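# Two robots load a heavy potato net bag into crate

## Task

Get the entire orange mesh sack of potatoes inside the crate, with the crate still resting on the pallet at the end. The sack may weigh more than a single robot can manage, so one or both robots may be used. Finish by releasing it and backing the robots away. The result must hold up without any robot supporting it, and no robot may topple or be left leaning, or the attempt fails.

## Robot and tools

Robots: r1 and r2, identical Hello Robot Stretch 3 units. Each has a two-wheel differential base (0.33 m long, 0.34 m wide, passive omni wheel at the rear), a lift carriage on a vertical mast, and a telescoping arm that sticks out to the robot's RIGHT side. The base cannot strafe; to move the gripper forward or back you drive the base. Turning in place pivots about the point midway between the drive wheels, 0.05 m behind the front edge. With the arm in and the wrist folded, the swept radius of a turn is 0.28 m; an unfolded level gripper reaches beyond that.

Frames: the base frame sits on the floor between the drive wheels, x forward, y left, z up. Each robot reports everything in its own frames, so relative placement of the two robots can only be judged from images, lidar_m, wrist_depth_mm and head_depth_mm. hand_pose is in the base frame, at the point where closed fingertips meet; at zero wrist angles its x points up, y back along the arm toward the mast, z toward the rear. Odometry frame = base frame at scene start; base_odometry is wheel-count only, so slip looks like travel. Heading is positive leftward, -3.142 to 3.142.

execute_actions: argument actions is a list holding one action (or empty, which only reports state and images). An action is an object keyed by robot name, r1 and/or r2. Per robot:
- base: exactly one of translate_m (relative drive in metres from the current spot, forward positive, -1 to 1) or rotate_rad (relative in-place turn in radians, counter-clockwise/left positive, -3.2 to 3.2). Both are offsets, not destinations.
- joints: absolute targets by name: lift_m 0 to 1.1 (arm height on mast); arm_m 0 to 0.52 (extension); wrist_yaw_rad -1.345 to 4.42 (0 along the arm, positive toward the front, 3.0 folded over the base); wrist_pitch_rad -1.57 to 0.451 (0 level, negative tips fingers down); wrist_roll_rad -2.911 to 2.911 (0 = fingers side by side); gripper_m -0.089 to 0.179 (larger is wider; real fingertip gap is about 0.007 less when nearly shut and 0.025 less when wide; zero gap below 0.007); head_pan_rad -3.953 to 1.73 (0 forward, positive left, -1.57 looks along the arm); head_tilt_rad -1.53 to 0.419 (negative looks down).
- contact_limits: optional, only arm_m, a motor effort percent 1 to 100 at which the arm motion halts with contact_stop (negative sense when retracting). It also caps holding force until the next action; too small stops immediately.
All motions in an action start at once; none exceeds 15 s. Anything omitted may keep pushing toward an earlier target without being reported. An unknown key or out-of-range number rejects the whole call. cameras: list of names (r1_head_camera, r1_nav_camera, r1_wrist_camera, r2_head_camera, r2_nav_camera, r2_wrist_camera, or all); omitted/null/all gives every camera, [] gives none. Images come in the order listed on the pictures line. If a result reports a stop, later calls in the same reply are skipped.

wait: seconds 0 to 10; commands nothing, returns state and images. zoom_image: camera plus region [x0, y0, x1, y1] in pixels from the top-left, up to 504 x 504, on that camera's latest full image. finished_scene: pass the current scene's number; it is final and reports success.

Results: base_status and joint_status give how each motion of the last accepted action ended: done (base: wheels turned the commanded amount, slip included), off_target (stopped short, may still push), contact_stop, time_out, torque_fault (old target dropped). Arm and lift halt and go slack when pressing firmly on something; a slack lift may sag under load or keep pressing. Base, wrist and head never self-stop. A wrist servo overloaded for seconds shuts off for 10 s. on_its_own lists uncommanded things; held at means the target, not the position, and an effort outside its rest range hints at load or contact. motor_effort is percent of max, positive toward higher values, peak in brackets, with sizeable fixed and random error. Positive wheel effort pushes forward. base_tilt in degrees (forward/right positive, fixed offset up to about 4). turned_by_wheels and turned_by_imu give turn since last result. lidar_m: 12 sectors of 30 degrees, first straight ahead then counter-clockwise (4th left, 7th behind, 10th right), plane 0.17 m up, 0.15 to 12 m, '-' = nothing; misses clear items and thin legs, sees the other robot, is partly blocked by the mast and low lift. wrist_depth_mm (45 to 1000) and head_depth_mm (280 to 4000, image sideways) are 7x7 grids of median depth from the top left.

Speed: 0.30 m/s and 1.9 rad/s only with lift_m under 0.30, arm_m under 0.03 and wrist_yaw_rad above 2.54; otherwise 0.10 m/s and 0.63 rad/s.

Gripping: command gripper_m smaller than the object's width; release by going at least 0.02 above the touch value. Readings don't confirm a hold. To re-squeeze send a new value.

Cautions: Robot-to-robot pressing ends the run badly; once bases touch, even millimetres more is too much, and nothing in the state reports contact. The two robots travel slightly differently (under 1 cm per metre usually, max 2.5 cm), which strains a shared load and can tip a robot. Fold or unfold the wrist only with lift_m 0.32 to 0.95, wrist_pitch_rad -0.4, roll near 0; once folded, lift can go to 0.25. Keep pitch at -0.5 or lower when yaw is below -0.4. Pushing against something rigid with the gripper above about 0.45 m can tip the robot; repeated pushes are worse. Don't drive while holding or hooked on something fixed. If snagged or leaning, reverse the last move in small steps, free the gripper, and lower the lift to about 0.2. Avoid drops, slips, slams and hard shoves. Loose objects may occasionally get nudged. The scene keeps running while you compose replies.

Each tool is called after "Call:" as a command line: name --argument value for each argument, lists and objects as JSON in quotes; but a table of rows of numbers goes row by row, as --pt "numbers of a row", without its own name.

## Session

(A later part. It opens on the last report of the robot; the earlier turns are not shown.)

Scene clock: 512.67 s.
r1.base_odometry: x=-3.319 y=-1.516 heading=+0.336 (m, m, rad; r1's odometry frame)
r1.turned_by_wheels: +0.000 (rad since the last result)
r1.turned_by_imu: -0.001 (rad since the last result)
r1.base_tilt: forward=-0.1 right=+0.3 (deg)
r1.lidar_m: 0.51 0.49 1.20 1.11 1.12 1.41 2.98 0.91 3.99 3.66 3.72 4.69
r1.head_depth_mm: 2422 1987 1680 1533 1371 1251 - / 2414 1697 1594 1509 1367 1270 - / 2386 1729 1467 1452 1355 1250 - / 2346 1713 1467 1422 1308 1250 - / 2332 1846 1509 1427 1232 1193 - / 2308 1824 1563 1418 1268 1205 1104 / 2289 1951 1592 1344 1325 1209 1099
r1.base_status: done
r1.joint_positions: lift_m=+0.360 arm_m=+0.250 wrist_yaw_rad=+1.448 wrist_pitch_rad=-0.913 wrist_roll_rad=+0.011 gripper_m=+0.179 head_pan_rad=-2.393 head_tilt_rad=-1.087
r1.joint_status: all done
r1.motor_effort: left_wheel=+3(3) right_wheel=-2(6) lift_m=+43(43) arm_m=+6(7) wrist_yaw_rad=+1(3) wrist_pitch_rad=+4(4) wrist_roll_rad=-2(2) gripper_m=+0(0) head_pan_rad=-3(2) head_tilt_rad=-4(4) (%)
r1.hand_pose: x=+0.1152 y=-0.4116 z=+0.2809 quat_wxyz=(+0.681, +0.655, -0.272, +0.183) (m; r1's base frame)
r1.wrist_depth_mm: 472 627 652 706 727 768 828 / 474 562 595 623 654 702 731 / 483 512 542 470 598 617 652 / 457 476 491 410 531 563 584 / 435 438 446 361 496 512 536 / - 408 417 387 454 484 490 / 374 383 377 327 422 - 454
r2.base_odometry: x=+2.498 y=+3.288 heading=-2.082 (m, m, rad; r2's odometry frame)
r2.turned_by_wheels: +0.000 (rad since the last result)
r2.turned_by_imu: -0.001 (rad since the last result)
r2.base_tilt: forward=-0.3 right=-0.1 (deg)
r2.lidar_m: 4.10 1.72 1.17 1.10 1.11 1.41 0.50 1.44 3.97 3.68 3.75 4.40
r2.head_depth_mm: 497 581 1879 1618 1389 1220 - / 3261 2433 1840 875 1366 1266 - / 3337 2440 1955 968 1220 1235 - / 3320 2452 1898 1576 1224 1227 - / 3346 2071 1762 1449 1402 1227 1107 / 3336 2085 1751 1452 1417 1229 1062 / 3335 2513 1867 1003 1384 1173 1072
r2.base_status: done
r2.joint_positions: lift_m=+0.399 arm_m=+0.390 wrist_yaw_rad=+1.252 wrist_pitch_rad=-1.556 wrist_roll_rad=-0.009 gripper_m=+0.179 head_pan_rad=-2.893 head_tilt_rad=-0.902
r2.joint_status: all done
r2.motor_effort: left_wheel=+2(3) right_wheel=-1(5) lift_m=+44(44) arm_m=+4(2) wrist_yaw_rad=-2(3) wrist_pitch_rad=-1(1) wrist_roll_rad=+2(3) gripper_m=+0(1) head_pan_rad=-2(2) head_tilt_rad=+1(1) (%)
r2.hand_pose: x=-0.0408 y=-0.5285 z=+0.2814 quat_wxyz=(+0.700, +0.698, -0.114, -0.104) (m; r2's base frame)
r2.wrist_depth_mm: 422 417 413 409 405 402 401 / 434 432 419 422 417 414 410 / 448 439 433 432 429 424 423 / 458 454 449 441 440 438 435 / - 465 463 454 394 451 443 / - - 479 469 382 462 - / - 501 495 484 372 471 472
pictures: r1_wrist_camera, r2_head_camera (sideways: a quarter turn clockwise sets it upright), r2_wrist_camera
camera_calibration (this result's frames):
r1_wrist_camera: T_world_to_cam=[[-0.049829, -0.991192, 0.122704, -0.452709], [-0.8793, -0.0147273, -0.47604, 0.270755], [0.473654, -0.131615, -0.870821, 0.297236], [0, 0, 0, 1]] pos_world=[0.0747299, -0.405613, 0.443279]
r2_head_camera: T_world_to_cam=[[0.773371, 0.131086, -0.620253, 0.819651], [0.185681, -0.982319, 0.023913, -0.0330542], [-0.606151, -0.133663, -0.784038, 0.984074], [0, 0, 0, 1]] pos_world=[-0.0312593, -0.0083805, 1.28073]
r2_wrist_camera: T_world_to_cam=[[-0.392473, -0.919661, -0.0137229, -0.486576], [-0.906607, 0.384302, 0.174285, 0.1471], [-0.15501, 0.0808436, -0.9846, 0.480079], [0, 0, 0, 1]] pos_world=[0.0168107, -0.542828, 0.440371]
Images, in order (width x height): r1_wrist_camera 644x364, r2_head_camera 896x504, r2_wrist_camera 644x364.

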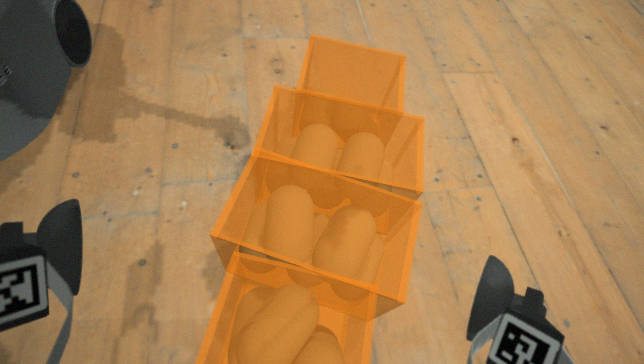

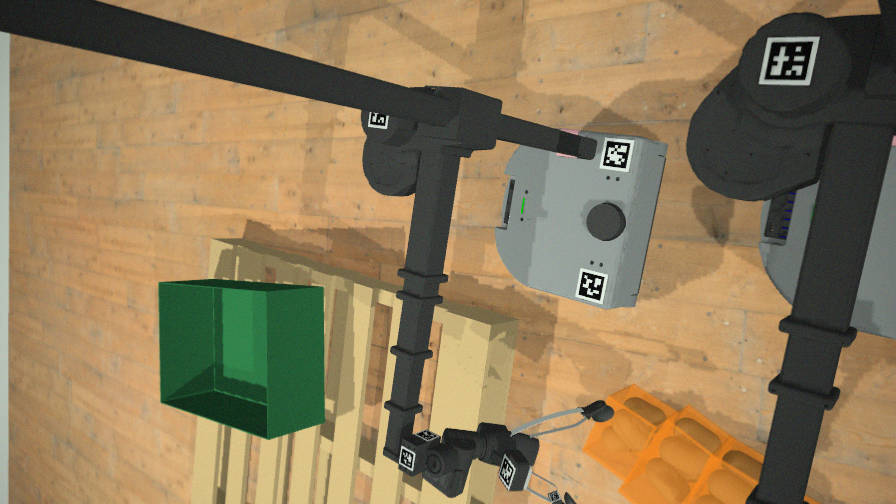

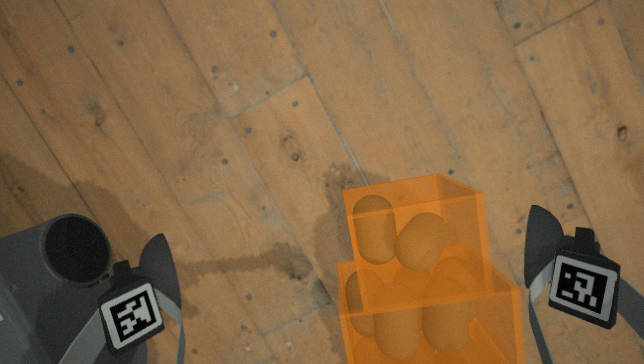

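Call:
execute_actions --actions '[{"r1":{"base":{"translate_m":-0.03},"joints":{"arm_m":0.285,"wrist_yaw_rad":1.35,"lift_m":0.22}},"r2":{"base":{"translate_m":-0.06},"joints":{"arm_m":0.46,"wrist_yaw_rad":1.33,"lift_m":0.33}}}]' --cameras '["r2_wrist_camera","r1_wrist_camera"]'

Scene clock: 525.13 s.
r1.base_odometry: x=-3.348 y=-1.526 heading=+0.337 (m, m, rad; r1's odometry frame)
r1.turned_by_wheels: +0.000 (rad since the last result)
r1.turned_by_imu: +0.000 (rad since the last result)
r1.base_tilt: forward=+0.1 right=+0.4 (deg)
r1.lidar_m: 0.48 0.46 1.20 1.10 1.12 1.41 2.97 0.88 1.03 3.67 3.77 4.64
r1.head_depth_mm: 2396 1999 1684 1544 1367 1231 1125 / 2388 1694 1590 1523 1366 1248 - / 2377 1717 1561 1446 1352 1258 - / 2370 1713 1483 1408 1311 1253 - / 2329 1856 1485 1423 1230 1229 - / 2323 1863 1589 1427 1245 1198 1100 / 2295 1944 1589 1349 1321 1203 1100
r1.base_status: done
r1.joint_positions: lift_m=+0.220 arm_m=+0.285 wrist_yaw_rad=+1.352 wrist_pitch_rad=-0.912 wrist_roll_rad=+0.011 gripper_m=+0.179 head_pan_rad=-2.393 head_tilt_rad=-1.087
r1.joint_status: all done
r1.motor_effort: left_wheel=+2(5) right_wheel=-2(6) lift_m=+24(35) arm_m=+6(7) wrist_yaw_rad=-2(3) wrist_pitch_rad=+3(4) wrist_roll_rad=-2(2) gripper_m=+0(0) head_pan_rad=-3(3) head_tilt_rad=-5(5) (%)
r1.hand_pose: x=+0.1132 y=-0.4596 z=+0.1418 quat_wxyz=(+0.689, +0.641, -0.304, +0.151) (m; r1's base frame)
r1.wrist_depth_mm: 404 423 344 320 504 533 575 / 369 382 289 311 447 474 502 / 338 350 242 253 404 421 446 / 312 318 252 274 370 383 400 / 295 298 203 320 336 351 364 / - 179 195 296 310 326 334 / 254 255 197 275 288 - 310
r2.base_odometry: x=+2.527 y=+3.340 heading=-2.082 (m, m, rad; r2's odometry frame)
r2.turned_by_wheels: +0.000 (rad since the last result)
r2.turned_by_imu: +0.001 (rad since the last result)
r2.base_tilt: forward=-0.3 right=+0.0 (deg)
r2.lidar_m: 4.17 1.71 1.17 1.09 1.10 1.40 0.47 1.38 0.57 3.69 3.74 4.44
r2.head_depth_mm: 473 540 1888 1630 1377 1209 1088 / 3252 2439 1902 982 1342 1237 - / 3289 2451 1970 1072 1194 1200 - / 3303 2463 1920 1639 1222 1204 - / 3337 2062 1678 1516 1404 1223 1122 / 3305 2081 1695 1525 1410 1218 1078 / 3380 2475 1806 1493 1331 1174 1077
r2.base_status: done
r2.joint_positions: lift_m=+0.331 arm_m=+0.460 wrist_yaw_rad=+1.327 wrist_pitch_rad=-1.556 wrist_roll_rad=-0.009 gripper_m=+0.179 head_pan_rad=-2.893 head_tilt_rad=-0.902
r2.joint_status: all done
r2.motor_effort: left_wheel=+1(4) right_wheel=-1(5) lift_m=+11(39) arm_m=+4(4) wrist_yaw_rad=+3(6) wrist_pitch_rad=-1(1) wrist_roll_rad=+2(2) gripper_m=+1(0) head_pan_rad=-2(2) head_tilt_rad=+1(1) (%)
r2.hand_pose: x=-0.0413 y=-0.6000 z=+0.2129 quat_wxyz=(+0.703, +0.701, -0.088, -0.078) (m; r2's base frame)
r2.wrist_depth_mm: 355 352 349 346 342 342 338 / 364 363 359 353 353 351 348 / 374 372 369 365 360 357 354 / 389 382 381 371 372 367 366 / 396 391 389 324 382 380 375 / 411 405 403 337 352 391 - / 422 421 416 301 400 405 402
pictures: r1_wrist_camera, r2_wrist_camera
camera_calibration (this result's frames):
r1_wrist_camera: T_world_to_cam=[[-0.144279, -0.981879, 0.122869, -0.468392], [-0.876201, 0.0690641, -0.476972, 0.240321], [0.459843, -0.176475, -0.870288, 0.151567], [0, 0, 0, 1]] pos_world=[0.0732933, -0.449754, 0.304084]
r2_wrist_camera: T_world_to_cam=[[-0.322489, -0.946474, -0.0137229, -0.566611], [-0.932845, 0.315318, 0.174285, 0.143652], [-0.160629, 0.0690064, -0.9846, 0.411095], [0, 0, 0, 1]] pos_world=[0.0173129, -0.609947, 0.371952]
Images, in order (width x height): r1_wrist_camera 644x364, r2_wrist_camera 644x364.

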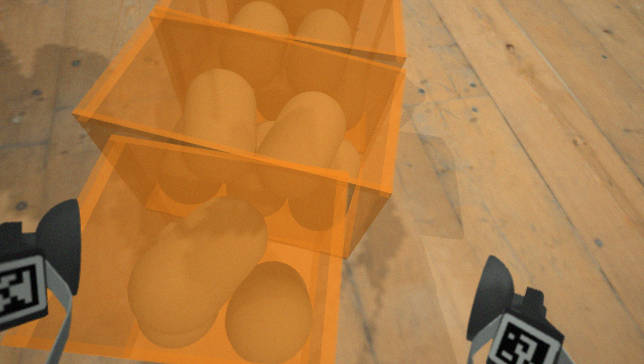

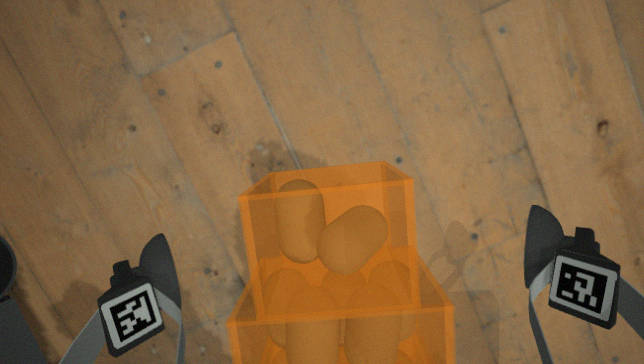

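Call:
execute_actions --actions '[{"r1":{"base":{"translate_m":0.01},"joints":{"arm_m":0.235,"wrist_yaw_rad":1.25,"lift_m":0.24}},"r2":{"base":{"translate_m":-0.04},"joints":{"arm_m":0.45,"wrist_yaw_rad":1.42}}}]' --cameras '["r2_wrist_camera","r1_wrist_camera"]'

Scene clock: 529.77 s.
r1.base_odometry: x=-3.338 y=-1.523 heading=+0.337 (m, m, rad; r1's odometry frame)
r1.turned_by_wheels: +0.000 (rad since the last result)
r1.turned_by_imu: +0.001 (rad since the last result)
r1.base_tilt: forward=+0.1 right=+0.3 (deg)
r1.lidar_m: 0.43 0.42 1.19 1.10 1.12 1.40 2.98 0.89 3.99 3.67 3.70 4.66
r1.head_depth_mm: 2384 1977 1695 1529 1370 1234 1132 / 2418 1691 1592 1509 1362 1250 - / 2364 1719 1550 1446 1356 1256 - / 2362 1705 1493 1407 1322 1253 - / 2341 1856 1512 1428 1231 1230 - / 2314 1833 1603 1400 1266 1191 1103 / 2324 1951 1590 1354 1352 1190 1098
r1.base_status: done
r1.joint_positions: lift_m=+0.240 arm_m=+0.235 wrist_yaw_rad=+1.252 wrist_pitch_rad=-0.912 wrist_roll_rad=+0.011 gripper_m=+0.179 head_pan_rad=-2.393 head_tilt_rad=-1.087
r1.joint_status: all done
r1.motor_effort: left_wheel=+3(7) right_wheel=-2(4) lift_m=+43(45) arm_m=-5(6) wrist_yaw_rad=-2(5) wrist_pitch_rad=+3(3) wrist_roll_rad=-2(2) gripper_m=+0(0) head_pan_rad=-3(3) head_tilt_rad=-4(5) (%)
r1.hand_pose: x=+0.1095 y=-0.4237 z=+0.1611 quat_wxyz=(+0.695, +0.625, -0.335, +0.116) (m; r1's base frame)
r1.wrist_depth_mm: 432 450 465 378 539 570 601 / 390 403 350 319 478 500 531 / 360 371 269 281 429 452 472 / 331 346 289 263 387 408 428 / 314 318 298 303 355 373 387 / - 296 202 228 329 348 355 / 268 279 241 216 305 - 331
r2.base_odometry: x=+2.547 y=+3.375 heading=-2.082 (m, m, rad; r2's odometry frame)
r2.turned_by_wheels: +0.000 (rad since the last result)
r2.turned_by_imu: +0.001 (rad since the last result)
r2.base_tilt: forward=-0.3 right=-0.1 (deg)
r2.lidar_m: 4.19 1.70 1.17 1.08 1.10 1.40 0.43 1.35 0.51 3.68 3.75 4.54
r2.head_depth_mm: 2837 488 1831 1616 1392 1222 1086 / 3251 2440 1913 919 1305 1244 - / 3338 2442 1968 1631 1155 1134 - / 3322 2441 1913 1630 1197 1180 - / 3312 2022 1694 1528 1383 1210 1129 / 3318 2066 1682 1567 1382 1210 1073 / 3336 2497 1793 1536 1332 1166 1061
r2.base_status: done
r2.joint_positions: lift_m=+0.331 arm_m=+0.450 wrist_yaw_rad=+1.416 wrist_pitch_rad=-1.556 wrist_roll_rad=-0.009 gripper_m=+0.179 head_pan_rad=-2.893 head_tilt_rad=-0.902
r2.joint_status: all done
r2.motor_effort: left_wheel=+2(3) right_wheel=-1(4) lift_m=+11(11) arm_m=-3(4) wrist_yaw_rad=+5(2) wrist_pitch_rad=-1(1) wrist_roll_rad=+2(2) gripper_m=+0(1) head_pan_rad=-3(2) head_tilt_rad=+1(1) (%)
r2.hand_pose: x=-0.0416 y=-0.5923 z=+0.2129 quat_wxyz=(+0.706, +0.705, -0.056, -0.047) (m; r2's base frame)
r2.wrist_depth_mm: 357 353 349 348 343 340 335 / 364 360 359 355 352 348 346 / 375 373 368 366 362 359 357 / 385 381 379 317 373 367 367 / 397 395 389 328 377 381 376 / 409 404 402 290 388 392 - / 421 422 412 308 404 406 403
pictures: r1_wrist_camera, r2_wrist_camera
camera_calibration (this result's frames):
r1_wrist_camera: T_world_to_cam=[[-0.241552, -0.962576, 0.122879, -0.417205], [-0.864935, 0.156161, -0.476971, 0.279502], [0.439932, -0.221495, -0.870287, 0.159502], [0, 0, 0, 1]] pos_world=[0.070804, -0.40991, 0.323393]
r2_wrist_camera: T_world_to_cam=[[-0.236512, -0.971532, -0.0137229, -0.57071], [-0.957316, 0.230589, 0.174285, 0.0897064], [-0.16616, 0.0543577, -0.9846, 0.401603], [0, 0, 0, 1]] pos_world=[0.0176277, -0.596979, 0.371952]
Images, in order (width x height): r1_wrist_camera 644x364, r2_wrist_camera 644x364.

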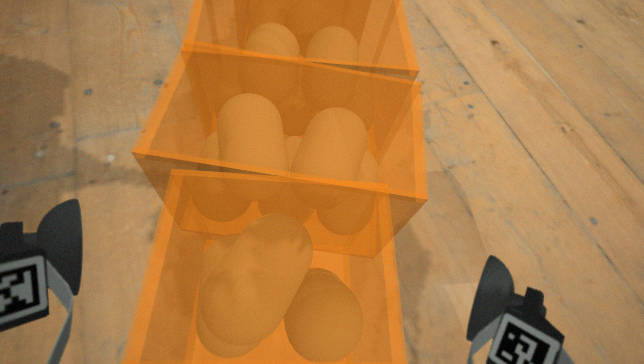

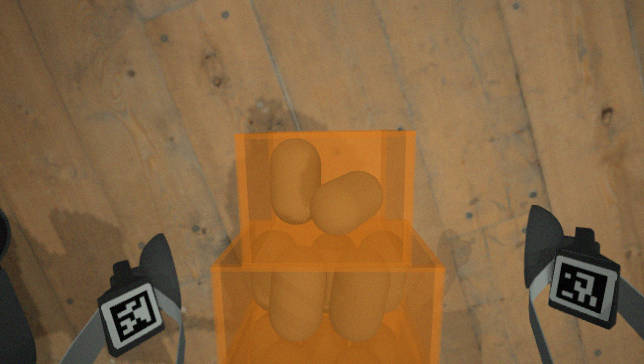

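Call:
execute_actions --actions '[{"r1":{"joints":{"arm_m":0.222}},"r2":{"joints":{"arm_m":0.436}}}]' --cameras '[]'

Call:
execute_actions --actions '[{"r1":{"joints":{"lift_m":0.175}},"r2":{"joints":{"lift_m":0.21}}}]' --cameras '["r2_wrist_camera","r1_wrist_camera"]'

Scene clock: 534.43 s.
r1.base_odometry: x=-3.338 y=-1.523 heading=+0.337 (m, m, rad; r1's odometry frame)
r1.turned_by_wheels: +0.000 (rad since the last result)
r1.turned_by_imu: +0.000 (rad since the last result)
r1.base_tilt: forward=+0.3 right=+0.3 (deg)
r1.lidar_m: 0.43 0.42 1.19 1.10 1.12 1.41 2.97 0.89 3.98 3.67 3.70 4.67
r1.head_depth_mm: 2405 1993 1695 1525 1363 1235 1129 / 2402 1701 1589 1509 1360 1251 - / 2396 1724 1556 1452 1358 1250 - / 2379 1704 1487 1409 1311 1255 - / 2351 1833 1517 1424 1229 1229 - / 2318 1844 1595 1394 1268 1198 1105 / 2299 1939 1592 1344 1351 1180 1099
r1.base_status: not commanded
r1.joint_positions: lift_m=+0.240 arm_m=+0.222 wrist_yaw_rad=+1.252 wrist_pitch_rad=-0.912 wrist_roll_rad=+0.011 gripper_m=+0.179 head_pan_rad=-2.393 head_tilt_rad=-1.087
r1.joint_status: all done
r1.motor_effort: left_wheel=+2(3) right_wheel=-1(1) lift_m=+43(43) arm_m=-5(5) wrist_yaw_rad=-2(2) wrist_pitch_rad=+3(3) wrist_roll_rad=-2(2) gripper_m=+0(0) head_pan_rad=-3(3) head_tilt_rad=-4(4) (%)
r1.hand_pose: x=+0.1095 y=-0.4107 z=+0.1611 quat_wxyz=(+0.695, +0.625, -0.335, +0.116) (m; r1's base frame)
r1.wrist_depth_mm: 432 451 470 378 535 569 611 / 392 410 369 321 476 504 533 / 358 375 316 276 426 450 476 / 334 344 293 264 385 408 426 / 314 317 319 300 354 369 388 / - 297 210 222 329 350 354 / 269 276 276 219 305 - 331
r2.base_odometry: x=+2.547 y=+3.375 heading=-2.082 (m, m, rad; r2's odometry frame)
r2.turned_by_wheels: +0.000 (rad since the last result)
r2.turned_by_imu: +0.001 (rad since the last result)
r2.base_tilt: forward=-0.2 right=-0.1 (deg)
r2.lidar_m: 4.18 1.70 1.16 1.08 1.10 1.40 0.42 1.34 0.50 3.67 3.74 4.51
r2.head_depth_mm: 2875 489 1853 1613 1394 1219 1085 / 3216 2454 1894 921 1308 1238 - / 3265 2441 1952 1633 1155 1133 - / 3343 2484 1912 1632 1197 1183 - / 3363 2038 1697 1541 1377 1206 1125 / 3370 2082 1690 1561 1361 1208 1073 / 3384 2516 1807 1533 1327 1167 1063
r2.base_status: not commanded
r2.joint_positions: lift_m=+0.331 arm_m=+0.436 wrist_yaw_rad=+1.417 wrist_pitch_rad=-1.556 wrist_roll_rad=-0.009 gripper_m=+0.179 head_pan_rad=-2.893 head_tilt_rad=-0.902
r2.joint_status: all done
r2.motor_effort: left_wheel=+2(1) right_wheel=-1(1) lift_m=+11(11) arm_m=-3(4) wrist_yaw_rad=+3(5) wrist_pitch_rad=-1(1) wrist_roll_rad=+2(2) gripper_m=-1(1) head_pan_rad=-2(2) head_tilt_rad=+1(1) (%)
r2.hand_pose: x=-0.0416 y=-0.5783 z=+0.2129 quat_wxyz=(+0.706, +0.705, -0.056, -0.046) (m; r2's base frame)
r2.wrist_depth_mm: 353 354 348 346 343 342 336 / 363 363 361 356 353 349 347 / 376 374 369 365 361 360 355 / 384 381 376 319 370 370 364 / 399 394 391 331 379 380 374 / 409 402 403 292 338 391 - / 425 423 418 317 402 400 401
pictures: none
No camera images: the call's "cameras" was empty. Leave "cameras" out to get every camera's image.

Scene clock: 536.37 s.
r1.base_odometry: x=-3.338 y=-1.523 heading=+0.337 (m, m, rad; r1's odometry frame)
r1.turned_by_wheels: +0.000 (rad since the last result)
r1.turned_by_imu: +0.000 (rad since the last result)
r1.base_tilt: forward=+0.0 right=+0.4 (deg)
r1.lidar_m: 0.43 0.42 1.20 1.10 1.12 1.41 2.97 0.89 3.98 3.67 3.70 4.79
r1.head_depth_mm: 2410 2005 1692 1542 1366 1232 1127 / 2406 1690 1596 1512 1362 1249 - / 2352 1723 1559 1449 1355 1254 - / 2366 1715 1492 1410 1304 1252 - / 2343 1852 1514 1433 1228 1244 - / 2310 1853 1594 1398 1270 1197 1107 / 2312 1945 1582 1341 1333 1179 1094
r1.base_status: not commanded
r1.joint_positions: lift_m=+0.176 arm_m=+0.222 wrist_yaw_rad=+1.243 wrist_pitch_rad=-0.896 wrist_roll_rad=+0.000 gripper_m=+0.179 head_pan_rad=-2.393 head_tilt_rad=-1.087
r1.joint_status: all done
r1.motor_effort: left_wheel=+0(3) right_wheel=+1(1) lift_m=+19(36) arm_m=-5(5) wrist_yaw_rad=+7(7) wrist_pitch_rad=-1(3) wrist_roll_rad=+3(3) gripper_m=+0(1) head_pan_rad=-3(3) head_tilt_rad=-5(4) (%)
r1.hand_pose: x=+0.1123 y=-0.4130 z=+0.0991 quat_wxyz=(+0.697, +0.620, -0.339, +0.122) (m; r1's base frame)
r1.wrist_depth_mm: 352 366 309 263 446 476 511 / 318 335 214 225 388 416 447 / 291 303 212 207 343 373 390 / 269 278 243 220 310 333 353 / - 256 161 168 291 305 319 / - 238 142 162 265 284 291 / 216 223 187 166 244 - 270
r2.base_odometry: x=+2.547 y=+3.375 heading=-2.082 (m, m, rad; r2's odometry frame)
r2.turned_by_wheels: +0.000 (rad since the last result)
r2.turned_by_imu: +0.000 (rad since the last result)
r2.base_tilt: forward=-0.3 right=-0.1 (deg)
r2.lidar_m: 4.18 1.70 1.17 1.08 1.10 1.40 0.42 1.34 0.54 3.68 3.76 4.50
r2.head_depth_mm: 2844 488 1846 1611 1391 1223 1097 / 3237 2451 1902 978 1338 1208 - / 3318 2449 1966 1623 1079 1157 - / 3322 2483 1905 1627 1175 1180 - / 3324 2029 1707 1539 1350 1210 1127 / 3352 2070 1688 1552 1319 1212 1078 / 3386 2486 1798 1536 1387 1163 1077
r2.base_status: not commanded
r2.joint_positions: lift_m=+0.211 arm_m=+0.436 wrist_yaw_rad=+1.417 wrist_pitch_rad=-1.556 wrist_roll_rad=-0.009 gripper_m=+0.179 head_pan_rad=-2.893 head_tilt_rad=-0.902
r2.joint_status: all done
r2.motor_effort: left_wheel=+2(1) right_wheel=-1(1) lift_m=+11(9) arm_m=-2(2) wrist_yaw_rad=+3(4) wrist_pitch_rad=-1(1) wrist_roll_rad=+2(2) gripper_m=+0(0) head_pan_rad=-2(3) head_tilt_rad=+0(1) (%)
r2.hand_pose: x=-0.0416 y=-0.5783 z=+0.0929 quat_wxyz=(+0.706, +0.705, -0.056, -0.046) (m; r2's base frame)
r2.wrist_depth_mm: 240 238 237 235 233 231 229 / 248 245 243 241 239 237 234 / 254 254 249 247 246 244 242 / 262 260 255 202 252 251 248 / 270 269 264 197 194 258 254 / 279 274 272 220 222 265 - / 287 286 224 186 182 272 270
pictures: r1_wrist_camera, r2_wrist_camera
camera_calibration (this result's frames):
r1_wrist_camera: T_world_to_cam=[[-0.244077, -0.960949, 0.130394, -0.39838], [-0.858684, 0.151674, -0.489548, 0.249348], [0.450654, -0.231455, -0.862172, 0.100598], [0, 0, 0, 1]] pos_world=[0.0715409, -0.397358, 0.260747]
r2_wrist_camera: T_world_to_cam=[[-0.236239, -0.971598, -0.0137229, -0.558783], [-0.95738, 0.230321, 0.174285, 0.107233], [-0.166175, 0.0543111, -0.9846, 0.282667], [0, 0, 0, 1]] pos_world=[0.0176282, -0.582962, 0.251957]
Images, in order (width x height): r1_wrist_camera 644x364, r2_wrist_camera 644x364.

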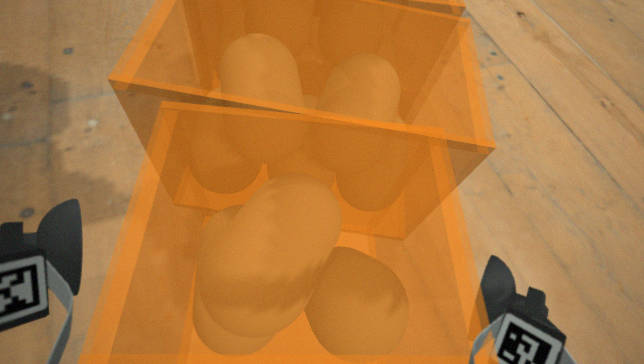

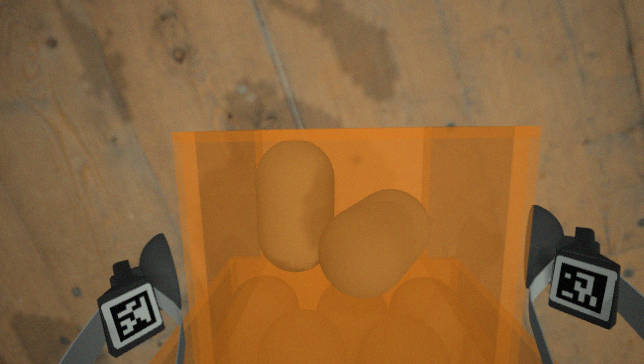

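Call:
execute_actions --actions '[{"r1":{"joints":{"gripper_m":0.03}},"r2":{"joints":{"gripper_m":0.03}}}]' --cameras '[]'

Call:
execute_actions --actions '[{"r1":{"joints":{"lift_m":0.42,"gripper_m":0.04}},"r2":{"joints":{"lift_m":0.455,"gripper_m":0.04}}}]' --cameras '[]'

Call:
execute_actions --actions '[{"r1":{"joints":{"lift_m":0.65,"gripper_m":0.03}},"r2":{"joints":{"lift_m":0.685,"gripper_m":0.03}}}]' --cameras '[]'

Call:
execute_actions --actions '[{"r1":{"base":{"translate_m":-0.3},"joints":{"gripper_m":0.04}},"r2":{"base":{"translate_m":-0.3},"joints":{"gripper_m":0.04}}}]' --cameras '["r2_head_camera","r2_wrist_camera"]'

Scene clock: 545.57 s.
r1.base_odometry: x=-3.338 y=-1.523 heading=+0.336 (m, m, rad; r1's odometry frame)
r1.turned_by_wheels: -0.001 (rad since the last result)
r1.turned_by_imu: +0.000 (rad since the last result)
r1.base_tilt: forward=+0.1 right=+0.3 (deg)
r1.lidar_m: 0.43 0.42 1.20 1.10 1.12 1.40 2.97 0.89 3.96 3.67 0.69 0.60
r1.head_depth_mm: 2417 1977 1696 1532 1367 1233 1129 / 2405 1701 1583 1515 1357 1247 - / 2384 1716 1556 1443 1360 1250 - / 2352 1714 1482 1407 1309 1255 - / 2340 1844 1487 1431 1231 1243 - / 2329 1850 1594 1401 1264 1193 1104 / 2333 1958 1585 1350 1336 1180 1101
r1.base_status: not commanded
r1.joint_positions: lift_m=+0.176 arm_m=+0.222 wrist_yaw_rad=+1.237 wrist_pitch_rad=-0.884 wrist_roll_rad=+0.000 gripper_m=+0.041 head_pan_rad=-2.393 head_tilt_rad=-1.087
r1.joint_status: gripper_m off_target (ended at +0.041, target +0.030)
r1.on_its_own: wrist_yaw_rad is at rest, and its effort (+13) is outside its rest range (-12 to +12)
r1.motor_effort: left_wheel=-6(6) right_wheel=+14(15) lift_m=+19(19) arm_m=-5(5) wrist_yaw_rad=+13(16) wrist_pitch_rad=-4(4) wrist_roll_rad=+3(5) gripper_m=-100(100) head_pan_rad=-3(3) head_tilt_rad=-4(5) (%)
r1.hand_pose: x=+0.1144 y=-0.4147 z=+0.1008 quat_wxyz=(+0.697, +0.617, -0.345, +0.124) (m; r1's base frame)
r1.wrist_depth_mm: 359 377 308 268 455 491 532 / 324 339 219 232 398 430 457 / 295 309 207 209 356 380 404 / 271 282 242 220 318 342 361 / 254 263 162 175 296 309 325 / - 241 143 164 271 288 296 / 216 225 184 164 245 - 271
r2.base_odometry: x=+2.547 y=+3.375 heading=-2.082 (m, m, rad; r2's odometry frame)
r2.turned_by_wheels: +0.000 (rad since the last result)
r2.turned_by_imu: +0.001 (rad since the last result)
r2.base_tilt: forward=-0.3 right=+0.0 (deg)
r2.lidar_m: 4.20 1.70 1.16 1.08 1.10 1.40 0.43 1.34 0.55 3.69 3.75 4.49
r2.head_depth_mm: 2855 489 1831 1626 1389 1217 1096 / 3286 2461 1897 978 1336 1222 - / 3279 2465 1966 1634 1072 1156 - / 3282 2475 1910 1634 1179 1178 - / 3326 2028 1701 1540 1350 1212 1130 / 3343 2077 1692 1566 1331 1207 1077 / 3340 2498 1787 1537 1385 1169 1077
r2.base_status: not commanded
r2.joint_positions: lift_m=+0.211 arm_m=+0.436 wrist_yaw_rad=+1.417 wrist_pitch_rad=-1.559 wrist_roll_rad=-0.005 gripper_m=+0.033 head_pan_rad=-2.893 head_tilt_rad=-0.902
r2.joint_status: all done
r2.motor_effort: left_wheel=+2(1) right_wheel=-1(1) lift_m=+10(10) arm_m=-3(3) wrist_yaw_rad=+3(4) wrist_pitch_rad=+0(1) wrist_roll_rad=+1(2) gripper_m=-51(100) head_pan_rad=-3(1) head_tilt_rad=+0(0) (%)
r2.hand_pose: x=-0.0422 y=-0.5782 z=+0.0930 quat_wxyz=(+0.706, +0.705, -0.056, -0.048) (m; r2's base frame)
r2.wrist_depth_mm: 241 240 237 236 235 233 230 / 248 245 243 241 240 238 238 / 255 253 250 249 248 246 243 / 262 261 257 203 251 252 250 / 271 268 265 199 197 258 257 / 278 277 270 222 225 268 263 / 288 288 223 185 182 276 274
pictures: none
No camera images: the call's "cameras" was empty. Leave "cameras" out to get every camera's image.

Scene clock: 548.63 s.
r1.base_odometry: x=-3.338 y=-1.523 heading=+0.337 (m, m, rad; r1's odometry frame)
r1.turned_by_wheels: +0.001 (rad since the last result)
r1.turned_by_imu: +0.002 (rad since the last result)
r1.base_tilt: forward=+0.3 right=+0.1 (deg)
r1.lidar_m: 0.43 0.42 1.19 1.10 1.12 1.41 2.97 0.89 3.98 3.66 3.70 4.66
r1.head_depth_mm: 2411 1991 1687 1536 1370 1271 - / 2382 1693 1603 1509 1366 1269 - / 2381 1710 1547 1452 1356 1247 - / 2363 1707 1552 1412 1311 1250 - / 2332 1843 1508 1423 1229 1198 - / 2309 1849 1601 1418 1249 1209 1107 / 2312 1947 1582 1347 1287 1210 1102
r1.base_status: not commanded
r1.joint_positions: lift_m=+0.419 arm_m=+0.222 wrist_yaw_rad=+1.247 wrist_pitch_rad=-0.910 wrist_roll_rad=+0.010 gripper_m=+0.060 head_pan_rad=-2.393 head_tilt_rad=-1.087
r1.joint_status: gripper_m off_target (ended at +0.060, target +0.040); the others done
r1.on_its_own: gripper_m is held at +0.059, not at your +0.040, by its stall guard, which is still easing
r1.motor_effort: left_wheel=+8(9) right_wheel=-16(19) lift_m=+55(59) arm_m=-5(5) wrist_yaw_rad=+3(19) wrist_pitch_rad=+3(6) wrist_roll_rad=-2(3) gripper_m=-22(100) head_pan_rad=-3(3) head_tilt_rad=-5(5) (%)
r1.hand_pose: x=+0.1096 y=-0.4115 z=+0.3408 quat_wxyz=(+0.696, +0.624, -0.337, +0.115) (m; r1's base frame)
r1.wrist_depth_mm: 667 711 328 279 828 900 977 / 613 645 272 280 736 779 840 / 553 585 221 223 670 708 738 / 513 530 248 230 601 636 665 / 487 507 166 187 564 580 599 / - 465 150 170 511 541 559 / 418 436 199 169 472 511 519
r2.base_odometry: x=+2.547 y=+3.375 heading=-2.083 (m, m, rad; r2's odometry frame)
r2.turned_by_wheels: -0.001 (rad since the last result)
r2.turned_by_imu: -0.001 (rad since the last result)
r2.base_tilt: forward=-0.2 right=+0.1 (deg)
r2.lidar_m: 4.20 1.70 1.16 1.08 1.10 1.40 0.43 1.35 3.96 3.68 3.75 4.52
r2.head_depth_mm: 2839 479 1842 1627 1384 1241 - / 3273 2466 1897 749 1338 1267 - / 3274 2486 1964 864 1221 1131 - / 3310 2466 1911 1551 1223 1179 - / 3343 2029 1690 1499 1377 1203 - / 3353 2065 1689 1409 1377 1227 1056 / 3355 2503 1798 910 1006 1187 1075
r2.base_status: not commanded
r2.joint_positions: lift_m=+0.454 arm_m=+0.436 wrist_yaw_rad=+1.415 wrist_pitch_rad=-1.561 wrist_roll_rad=+0.006 gripper_m=+0.059 head_pan_rad=-2.893 head_tilt_rad=-0.902
r2.joint_status: gripper_m off_target (ended at +0.059, target +0.040); the others done
r2.on_its_own: gripper_m is held at +0.057, not at your +0.040, by its stall guard, which is still easing; left_wheel is at rest, and its effort (-19) is outside its rest range (-18 to +18)
r2.motor_effort: left_wheel=-19(19) right_wheel=+17(17) lift_m=+54(54) arm_m=+0(3) wrist_yaw_rad=+6(7) wrist_pitch_rad=+0(2) wrist_roll_rad=-3(3) gripper_m=-39(44) head_pan_rad=-1(2) head_tilt_rad=+0(1) (%)
r2.hand_pose: x=-0.0429 y=-0.5779 z=+0.3360 quat_wxyz=(+0.705, +0.704, -0.060, -0.054) (m; r2's base frame)
r2.wrist_depth_mm: 473 463 462 454 451 447 444 / 483 480 476 471 466 460 457 / 495 494 489 480 482 479 472 / 508 502 500 207 489 492 485 / - 518 517 193 205 504 495 / - 537 237 226 233 519 511 / - 570 545 195 195 531 532
pictures: none
No camera images: the call's "cameras" was empty. Leave "cameras" out to get every camera's image.

Scene clock: 551.57 s.
r1.base_odometry: x=-3.338 y=-1.523 heading=+0.337 (m, m, rad; r1's odometry frame)
r1.turned_by_wheels: +0.000 (rad since the last result)
r1.turned_by_imu: +0.000 (rad since the last result)
r1.base_tilt: forward=-0.1 right=+0.4 (deg)
r1.lidar_m: 0.43 0.42 1.20 1.10 1.12 1.41 2.98 0.89 3.96 3.67 3.73 4.67
r1.head_depth_mm: 2398 1996 1673 1534 1392 - - / 2414 1699 1590 1514 1360 1244 - / 2384 1723 1548 1451 1352 1270 - / 2371 1717 1566 1407 1314 - - / 2326 1840 1503 1425 1258 1211 - / 2323 1850 1588 1421 1290 1211 1107 / 2300 1952 1577 1417 1321 1204 1103
r1.base_status: not commanded
r1.joint_positions: lift_m=+0.649 arm_m=+0.222 wrist_yaw_rad=+1.247 wrist_pitch_rad=-0.910 wrist_roll_rad=+0.010 gripper_m=+0.048 head_pan_rad=-2.393 head_tilt_rad=-1.087
r1.joint_status: gripper_m off_target (ended at +0.048, target +0.030); the others done
r1.on_its_own: gripper_m is held at +0.045, not at your +0.030, by its stall guard, which is still easing
r1.motor_effort: left_wheel=+8(9) right_wheel=-16(16) lift_m=+56(58) arm_m=-5(5) wrist_yaw_rad=+3(4) wrist_pitch_rad=+3(3) wrist_roll_rad=-2(2) gripper_m=-52(100) head_pan_rad=-3(3) head_tilt_rad=-4(5) (%)
r1.hand_pose: x=+0.1095 y=-0.4115 z=+0.5708 quat_wxyz=(+0.696, +0.624, -0.337, +0.115) (m; r1's base frame)
r1.wrist_depth_mm: 981 - 327 282 - - - / 896 939 273 281 - - - / 833 865 220 222 973 - - / 612 780 247 231 861 940 985 / 550 730 166 185 822 855 895 / - 686 150 171 759 793 818 / 609 643 199 170 690 744 753
r2.base_odometry: x=+2.547 y=+3.375 heading=-2.083 (m, m, rad; r2's odometry frame)
r2.turned_by_wheels: +0.000 (rad since the last result)
r2.turned_by_imu: +0.001 (rad since the last result)
r2.base_tilt: forward=-0.4 right=-0.1 (deg)
r2.lidar_m: 4.19 1.70 1.16 1.08 1.10 1.40 0.42 1.34 3.95 3.69 3.75 4.49
r2.head_depth_mm: 2854 481 590 1611 1444 - - / 3321 2474 605 795 1188 - - / 3326 2459 673 1635 1251 1183 - / 3312 2490 1772 1647 1224 1187 - / 3336 2029 1637 1555 1387 1250 1073 / 3348 2095 1648 1563 1382 1273 1076 / 3444 2523 1655 1445 1382 1278 1098
r2.base_status: not commanded
r2.joint_positions: lift_m=+0.684 arm_m=+0.436 wrist_yaw_rad=+1.415 wrist_pitch_rad=-1.561 wrist_roll_rad=+0.006 gripper_m=+0.046 head_pan_rad=-2.893 head_tilt_rad=-0.902
r2.joint_status: gripper_m off_target (ended at +0.046, target +0.030); the others done
r2.on_its_own: gripper_m is held at +0.043, not at your +0.030, by its stall guard, which is still easing; left_wheel is at rest, and its effort (-19) is outside its rest range (-18 to +18)
r2.motor_effort: left_wheel=-19(19) right_wheel=+17(17) lift_m=+54(57) arm_m=+0(0) wrist_yaw_rad=+6(6) wrist_pitch_rad=+1(1) wrist_roll_rad=-3(3) gripper_m=-44(100) head_pan_rad=-1(2) head_tilt_rad=+1(1) (%)
r2.hand_pose: x=-0.0429 y=-0.5779 z=+0.5660 quat_wxyz=(+0.705, +0.704, -0.060, -0.054) (m; r2's base frame)
r2.wrist_depth_mm: 684 678 679 676 662 652 647 / 705 696 703 682 668 675 666 / 728 722 707 692 700 696 684 / 744 739 732 207 715 719 708 / - - 759 194 206 733 731 / - - 238 227 233 759 741 / 833 766 690 195 195 779 771
pictures: none
No camera images: the call's "cameras" was empty. Leave "cameras" out to get every camera's image.

Scene clock: 555.63 s.
r1.base_odometry: x=-3.621 y=-1.622 heading=+0.338 (m, m, rad; r1's odometry frame)
r1.turned_by_wheels: +0.001 (rad since the last result)
r1.turned_by_imu: +0.001 (rad since the last result)
r1.base_tilt: forward=+0.2 right=+0.2 (deg)
r1.lidar_m: 0.43 0.42 1.15 1.07 1.08 1.36 2.89 0.62 0.69 3.70 3.73 4.73
r1.head_depth_mm: 2437 2030 1741 1540 1389 - - / 2388 2015 1593 1527 1369 1249 - / 2391 1991 1550 1449 1356 1270 - / 2389 1662 1546 1305 1331 - - / 2334 1813 1484 1405 1254 1211 - / 2331 1819 1444 1326 1185 1161 1104 / 2310 1946 1593 1383 1278 1093 1097
r1.base_status: done
r1.joint_positions: lift_m=+0.649 arm_m=+0.222 wrist_yaw_rad=+1.246 wrist_pitch_rad=-0.908 wrist_roll_rad=+0.010 gripper_m=+0.066 head_pan_rad=-2.393 head_tilt_rad=-1.087
r1.joint_status: gripper_m off_target (ended at +0.066, target +0.040)
r1.on_its_own: gripper_m is held at +0.063, not at your +0.040, by its stall guard, which is still easing
r1.motor_effort: left_wheel=+7(9) right_wheel=-16(22) lift_m=+56(56) arm_m=-5(5) wrist_yaw_rad=+4(3) wrist_pitch_rad=+2(3) wrist_roll_rad=-2(2) gripper_m=-44(87) head_pan_rad=-3(3) head_tilt_rad=-5(4) (%)
r1.hand_pose: x=+0.1099 y=-0.4118 z=+0.5710 quat_wxyz=(+0.696, +0.623, -0.338, +0.115) (m; r1's base frame)
r1.wrist_depth_mm: 975 - - 280 - - - / 897 959 309 280 - - - / 821 854 223 223 993 - - / 607 805 248 230 880 907 981 / 562 733 166 184 816 850 885 / - 688 150 170 760 783 674 / 614 634 200 170 570 618 643
r2.base_odometry: x=+2.694 y=+3.637 heading=-2.084 (m, m, rad; r2's odometry frame)
r2.turned_by_wheels: -0.001 (rad since the last result)
r2.turned_by_imu: +0.000 (rad since the last result)
r2.base_tilt: forward=-0.3 right=-0.1 (deg)
r2.lidar_m: 4.49 1.65 1.13 1.05 1.07 1.35 0.43 1.06 4.01 3.73 3.77 4.81
r2.head_depth_mm: 2977 488 586 1614 1453 - - / 3252 2436 607 797 918 - - / 3292 2442 683 1626 1247 1178 - / 3339 2445 1771 1632 1223 1185 - / 3266 2505 1395 1533 1378 1248 1073 / 3358 2515 1391 1498 1328 1254 1074 / 3361 2499 1400 1490 1251 1277 1091
r2.base_status: done
r2.joint_positions: lift_m=+0.684 arm_m=+0.436 wrist_yaw_rad=+1.414 wrist_pitch_rad=-1.562 wrist_roll_rad=+0.009 gripper_m=+0.063 head_pan_rad=-2.893 head_tilt_rad=-0.902
r2.joint_status: gripper_m off_target (ended at +0.063, target +0.040)
r2.on_its_own: gripper_m is held at +0.061, not at your +0.040, by its stall guard, which is still easing; left_wheel is at rest, and its effort (-20) is outside its rest range (-18 to +18); right_wheel is at rest, and its effort (+19) is outside its rest range (-18 to +18)
r2.motor_effort: left_wheel=-20(27) right_wheel=+19(20) lift_m=+54(54) arm_m=+0(0) wrist_yaw_rad=+8(8) wrist_pitch_rad=+1(1) wrist_roll_rad=-4(4) gripper_m=-38(68) head_pan_rad=-3(2) head_tilt_rad=+1(0) (%)
r2.hand_pose: x=-0.0429 y=-0.5778 z=+0.5660 quat_wxyz=(+0.705, +0.704, -0.062, -0.056) (m; r2's base frame)
r2.wrist_depth_mm: 677 681 682 664 656 647 647 / 707 695 700 689 678 670 661 / 729 715 701 697 704 692 697 / 742 737 724 207 722 716 717 / - - 757 194 205 726 715 / - - 237 226 233 640 617 / 834 774 253 195 196 653 771
pictures: r2_head_camera (sideways: a quarter turn clockwise sets it upright), r2_wrist_camera
camera_calibration (this result's frames):
r2_head_camera: T_world_to_cam=[[0.773312, 0.131071, -0.620329, 0.819751], [0.185684, -0.982318, 0.023919, -0.0330621], [-0.606226, -0.133682, -0.783977, 0.983996], [0, 0, 0, 1]] pos_world=[-0.0312613, -0.00838101, 1.28074]
r2_wrist_camera: T_world_to_cam=[[-0.25646, -0.966461, -0.0134397, -0.550199], [-0.951495, 0.249994, 0.179334, 0.0321981], [-0.16996, 0.0587798, -0.983696, 0.750101], [0, 0, 0, 1]] pos_world=[0.0170192, -0.583886, 0.724703]
Images, in order (width x height): r2_head_camera 896x504, r2_wrist_camera 644x364.

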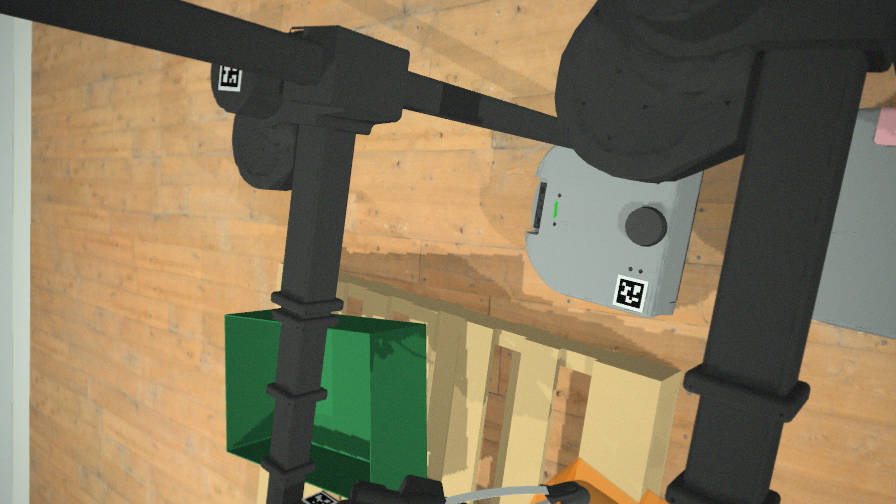

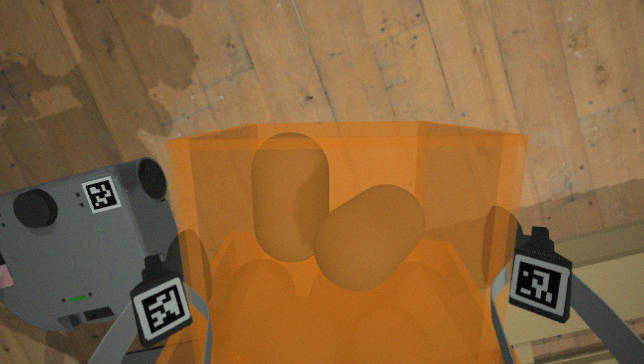

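Call:
execute_actions --actions '[{"r1":{"base":{"translate_m":-0.3},"joints":{"gripper_m":0.04}},"r2":{"base":{"translate_m":-0.3},"joints":{"gripper_m":0.04}}}]' --cameras '["r2_head_camera","r2_wrist_camera"]'

Scene clock: 573.13 s.
r1.base_odometry: x=-3.904 y=-1.722 heading=+0.338 (m, m, rad; r1's odometry frame)
r1.turned_by_wheels: +0.001 (rad since the last result)
r1.turned_by_imu: +0.002 (rad since the last result)
r1.base_tilt: forward=+0.1 right=+0.3 (deg)
r1.lidar_m: 0.43 0.42 1.12 1.03 1.04 1.31 2.79 0.54 0.41 0.63 3.78 4.77
r1.head_depth_mm: 2382 2046 1758 1533 1394 - - / 2404 2030 1734 1524 1364 1243 - / 2376 2005 1730 1448 1358 1265 - / 2377 1996 1452 1335 1339 - - / 2338 1969 1475 1352 1221 1217 - / 2314 1970 1441 1356 1280 1145 1104 / 2292 1944 1559 1323 1294 1135 1074
r1.base_status: done
r1.joint_positions: lift_m=+0.649 arm_m=+0.222 wrist_yaw_rad=+1.244 wrist_pitch_rad=-0.906 wrist_roll_rad=+0.011 gripper_m=+0.061 head_pan_rad=-2.393 head_tilt_rad=-1.087
r1.joint_status: gripper_m off_target (ended at +0.061, target +0.040)
r1.on_its_own: gripper_m is held at +0.059, not at your +0.040, by its stall guard, which is still easing
r1.motor_effort: left_wheel=+7(8) right_wheel=-16(22) lift_m=+56(55) arm_m=-5(5) wrist_yaw_rad=+5(6) wrist_pitch_rad=+2(2) wrist_roll_rad=-2(2) gripper_m=-46(100) head_pan_rad=-3(3) head_tilt_rad=-5(5) (%)
r1.hand_pose: x=+0.1103 y=-0.4122 z=+0.5714 quat_wxyz=(+0.695, +0.622, -0.340, +0.115) (m; r1's base frame)
r1.wrist_depth_mm: - - - 284 - - - / 902 951 314 283 - - - / 825 862 225 226 977 - - / 597 788 251 233 733 785 839 / 559 744 167 188 713 858 757 / - 676 152 172 619 670 795 / 610 636 201 173 670 734 628
r2.base_odometry: x=+2.842 y=+3.898 heading=-2.085 (m, m, rad; r2's odometry frame)
r2.turned_by_wheels: -0.001 (rad since the last result)
r2.turned_by_imu: +0.002 (rad since the last result)
r2.base_tilt: forward=-0.3 right=+0.0 (deg)
r2.lidar_m: 4.79 1.63 1.09 1.02 1.04 1.31 0.42 0.79 0.90 3.76 3.81 4.84
r2.head_depth_mm: 3074 489 570 1626 1441 - - / 3259 2446 613 1515 1185 - - / 3315 2456 695 1632 1244 1180 - / 3306 2459 1818 1629 1228 1194 - / 3362 2497 1445 1540 1364 1247 1070 / 3312 2506 1655 1492 1317 1173 1062 / 3341 2490 1655 1454 1315 1152 1039
r2.base_status: done
r2.joint_positions: lift_m=+0.684 arm_m=+0.436 wrist_yaw_rad=+1.413 wrist_pitch_rad=-1.562 wrist_roll_rad=+0.011 gripper_m=+0.059 head_pan_rad=-2.893 head_tilt_rad=-0.902
r2.joint_status: gripper_m off_target (ended at +0.059, target +0.040)
r2.on_its_own: gripper_m is held at +0.057, not at your +0.040, by its stall guard, which is still easing; left_wheel is at rest, and its effort (-21) is outside its rest range (-18 to +18); right_wheel is at rest, and its effort (+19) is outside its rest range (-18 to +18)
r2.motor_effort: left_wheel=-21(28) right_wheel=+19(20) lift_m=+54(55) arm_m=+0(0) wrist_yaw_rad=+9(9) wrist_pitch_rad=+1(1) wrist_roll_rad=-5(5) gripper_m=-41(100) head_pan_rad=-3(2) head_tilt_rad=+1(1) (%)
r2.hand_pose: x=-0.0429 y=-0.5778 z=+0.5660 quat_wxyz=(+0.705, +0.704, -0.063, -0.057) (m; r2's base frame)
r2.wrist_depth_mm: 685 682 683 665 649 665 651 / 707 704 700 680 679 670 663 / 724 715 716 714 692 590 568 / 739 732 730 208 593 591 593 / - - 748 192 208 732 610 / - - 237 226 233 632 730 / 829 776 256 195 197 650 643
pictures: r2_head_camera (sideways: a quarter turn clockwise sets it upright), r2_wrist_camera
camera_calibration (this result's frames):
r2_head_camera: T_world_to_cam=[[0.773312, 0.131071, -0.620329, 0.819751], [0.185684, -0.982318, 0.023919, -0.033062], [-0.606226, -0.133682, -0.783977, 0.983996], [0, 0, 0, 1]] pos_world=[-0.0312613, -0.00838101, 1.28074]
r2_wrist_camera: T_world_to_cam=[[-0.259253, -0.965716, -0.0134542, -0.549845], [-0.950766, 0.252741, 0.17935, 0.033797], [-0.169801, 0.0592889, -0.983693, 0.750398], [0, 0, 0, 1]] pos_world=[0.0170021, -0.584026, 0.724702]
Images, in order (width x height): r2_head_camera 896x504, r2_wrist_camera 644x364.

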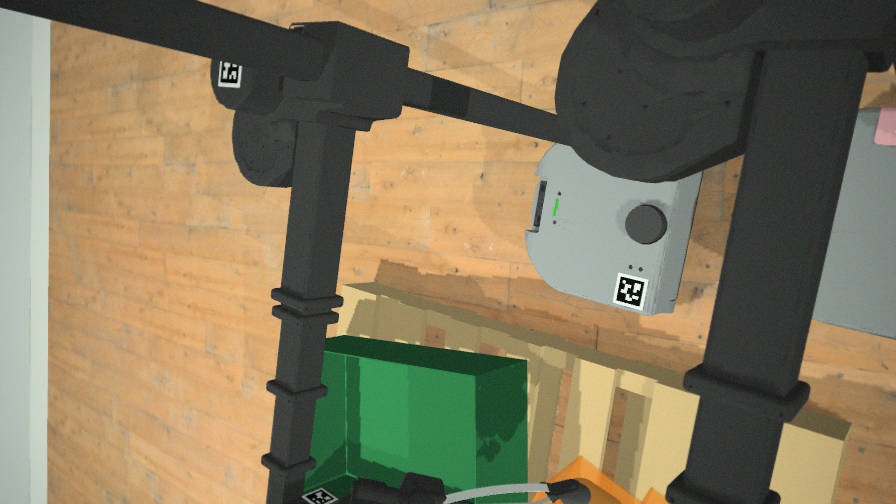

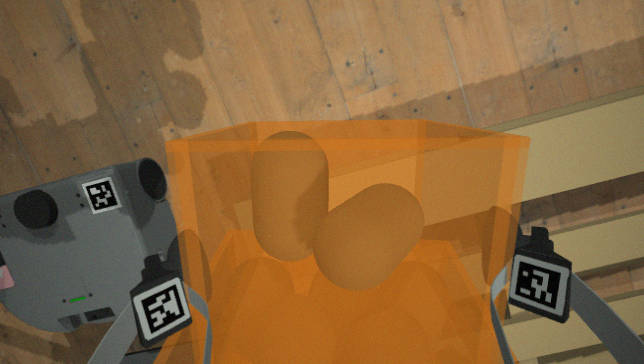

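Call:
execute_actions --actions '[{"r1":{"base":{"translate_m":-0.3},"joints":{"gripper_m":0.03}},"r2":{"base":{"translate_m":-0.3},"joints":{"gripper_m":0.03}}}]' --cameras '["r2_head_camera","r2_wrist_camera","r1_wrist_camera"]'

Scene clock: 581.23 s.
r1.base_odometry: x=-4.187 y=-1.821 heading=+0.339 (m, m, rad; r1's odometry frame)
r1.turned_by_wheels: +0.001 (rad since the last result)
r1.turned_by_imu: +0.001 (rad since the last result)
r1.base_tilt: forward=+0.1 right=+0.3 (deg)
r1.lidar_m: 0.43 0.42 1.08 1.00 1.01 1.27 2.69 0.64 0.40 0.35 3.83 4.80
r1.head_depth_mm: 2423 2013 1751 1541 1399 - - / 2392 2023 1736 1528 1351 1243 - / 2365 1993 1732 1521 1356 1270 - / 2366 1982 1716 1517 1327 - - / 2352 1962 1711 1291 1315 1209 - / 2321 1977 1712 1328 1151 1138 1102 / 2324 1948 1691 1362 1185 1043 1076
r1.base_status: done
r1.joint_positions: lift_m=+0.649 arm_m=+0.222 wrist_yaw_rad=+1.242 wrist_pitch_rad=-0.904 wrist_roll_rad=+0.012 gripper_m=+0.052 head_pan_rad=-2.393 head_tilt_rad=-1.087
r1.joint_status: gripper_m off_target (ended at +0.052, target +0.030)
r1.on_its_own: gripper_m is held at +0.050, not at your +0.030, by its stall guard, which is still easing
r1.motor_effort: left_wheel=+8(8) right_wheel=-16(22) lift_m=+55(55) arm_m=-5(5) wrist_yaw_rad=+8(8) wrist_pitch_rad=+1(2) wrist_roll_rad=-3(3) gripper_m=-50(100) head_pan_rad=-2(2) head_tilt_rad=-4(4) (%)
r1.hand_pose: x=+0.1107 y=-0.4126 z=+0.5717 quat_wxyz=(+0.695, +0.622, -0.341, +0.115) (m; r1's base frame)
r1.wrist_depth_mm: - - - 285 - - - / 906 946 317 283 909 971 - / 834 858 227 225 852 875 - / 610 782 252 229 770 890 815 / 557 739 167 187 691 735 858 / - 677 153 172 607 483 696 / 612 643 203 173 567 471 738
r2.base_odometry: x=+2.990 y=+4.159 heading=-2.086 (m, m, rad; r2's odometry frame)
r2.turned_by_wheels: -0.001 (rad since the last result)
r2.turned_by_imu: +0.001 (rad since the last result)
r2.base_tilt: forward=-0.3 right=-0.1 (deg)
r2.lidar_m: 5.08 1.58 1.06 0.99 1.00 1.27 0.42 0.58 0.55 3.78 3.85 4.86
r2.head_depth_mm: 3006 490 565 1619 1448 - - / 3060 2445 616 820 1187 - - / 3117 2471 696 1632 1250 1180 - / 3128 2490 1810 1655 1231 1200 - / 3159 2482 1815 1564 1377 1250 1072 / 3172 2487 1879 1441 1255 1161 1072 / 3192 2468 1399 1446 1228 1157 1002
r2.base_status: done
r2.joint_positions: lift_m=+0.684 arm_m=+0.436 wrist_yaw_rad=+1.411 wrist_pitch_rad=-1.562 wrist_roll_rad=+0.013 gripper_m=+0.050 head_pan_rad=-2.893 head_tilt_rad=-0.902
r2.joint_status: gripper_m off_target (ended at +0.050, target +0.030)
r2.on_its_own: gripper_m is held at +0.048, not at your +0.030, by its stall guard, which is still easing; left_wheel is at rest, and its effort (-21) is outside its rest range (-18 to +18); right_wheel is at rest, and its effort (+20) is outside its rest range (-18 to +18)
r2.motor_effort: left_wheel=-21(30) right_wheel=+20(21) lift_m=+54(54) arm_m=+0(0) wrist_yaw_rad=+10(10) wrist_pitch_rad=+0(0) wrist_roll_rad=-6(6) gripper_m=-44(100) head_pan_rad=-2(2) head_tilt_rad=+1(1) (%)
r2.hand_pose: x=-0.0429 y=-0.5778 z=+0.5660 quat_wxyz=(+0.705, +0.704, -0.064, -0.058) (m; r2's base frame)
r2.wrist_depth_mm: 699 685 676 564 549 544 648 / 706 696 574 570 677 581 559 / 731 721 692 687 581 577 668 / 742 732 621 208 690 595 584 / - - 752 192 209 670 709 / - - 237 227 233 526 621 / 831 783 252 195 198 495 652
pictures: r1_wrist_camera, r2_head_camera (sideways: a quarter turn clockwise sets it upright), r2_wrist_camera
camera_calibration (this result's frames):
r1_wrist_camera: T_world_to_cam=[[-0.253067, -0.959652, 0.122578, -0.453982], [-0.859385, 0.164798, -0.484044, 0.481672], [0.444314, -0.227837, -0.866415, 0.513513], [0, 0, 0, 1]] pos_world=[0.0708931, -0.398046, 0.733714]
r2_head_camera: T_world_to_cam=[[0.773312, 0.131071, -0.620329, 0.819751], [0.185684, -0.982318, 0.023919, -0.0330621], [-0.606226, -0.133682, -0.783977, 0.983996], [0, 0, 0, 1]] pos_world=[-0.0312613, -0.00838101, 1.28074]
r2_wrist_camera: T_world_to_cam=[[-0.262709, -0.964781, -0.0134716, -0.549401], [-0.949852, 0.256139, 0.179374, 0.0357715], [-0.169606, 0.0599192, -0.983689, 0.750765], [0, 0, 0, 1]] pos_world=[0.0169797, -0.5842, 0.724701]
Images, in order (width x height): r1_wrist_camera 644x364, r2_head_camera 896x504, r2_wrist_camera 644x364.

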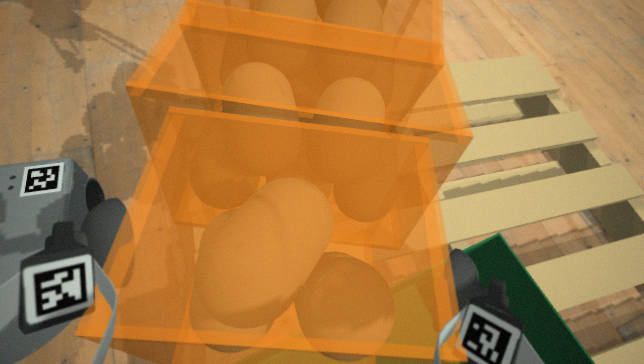

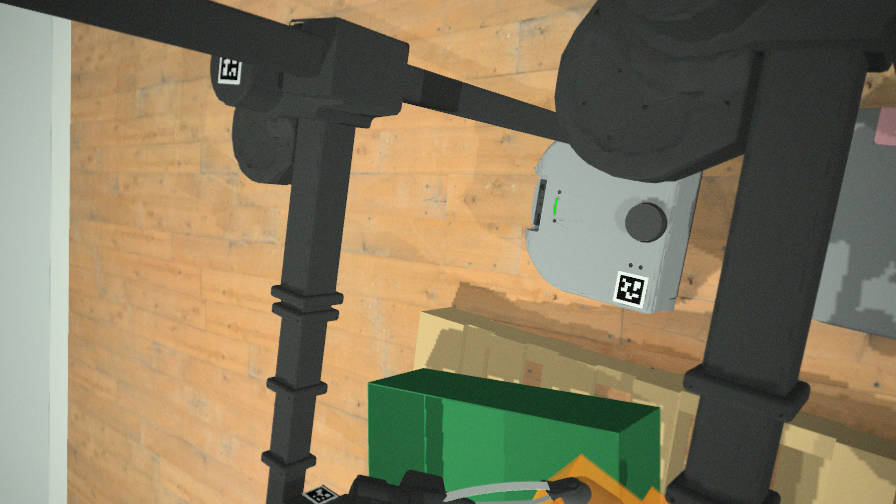

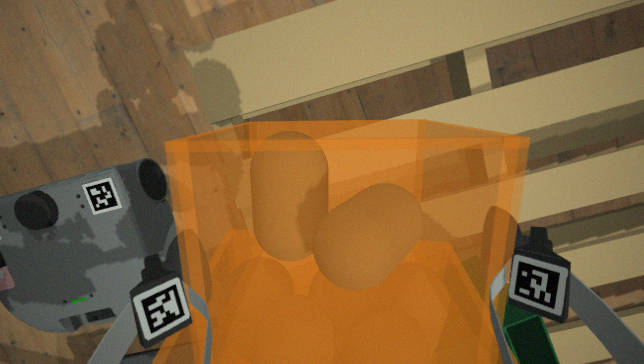

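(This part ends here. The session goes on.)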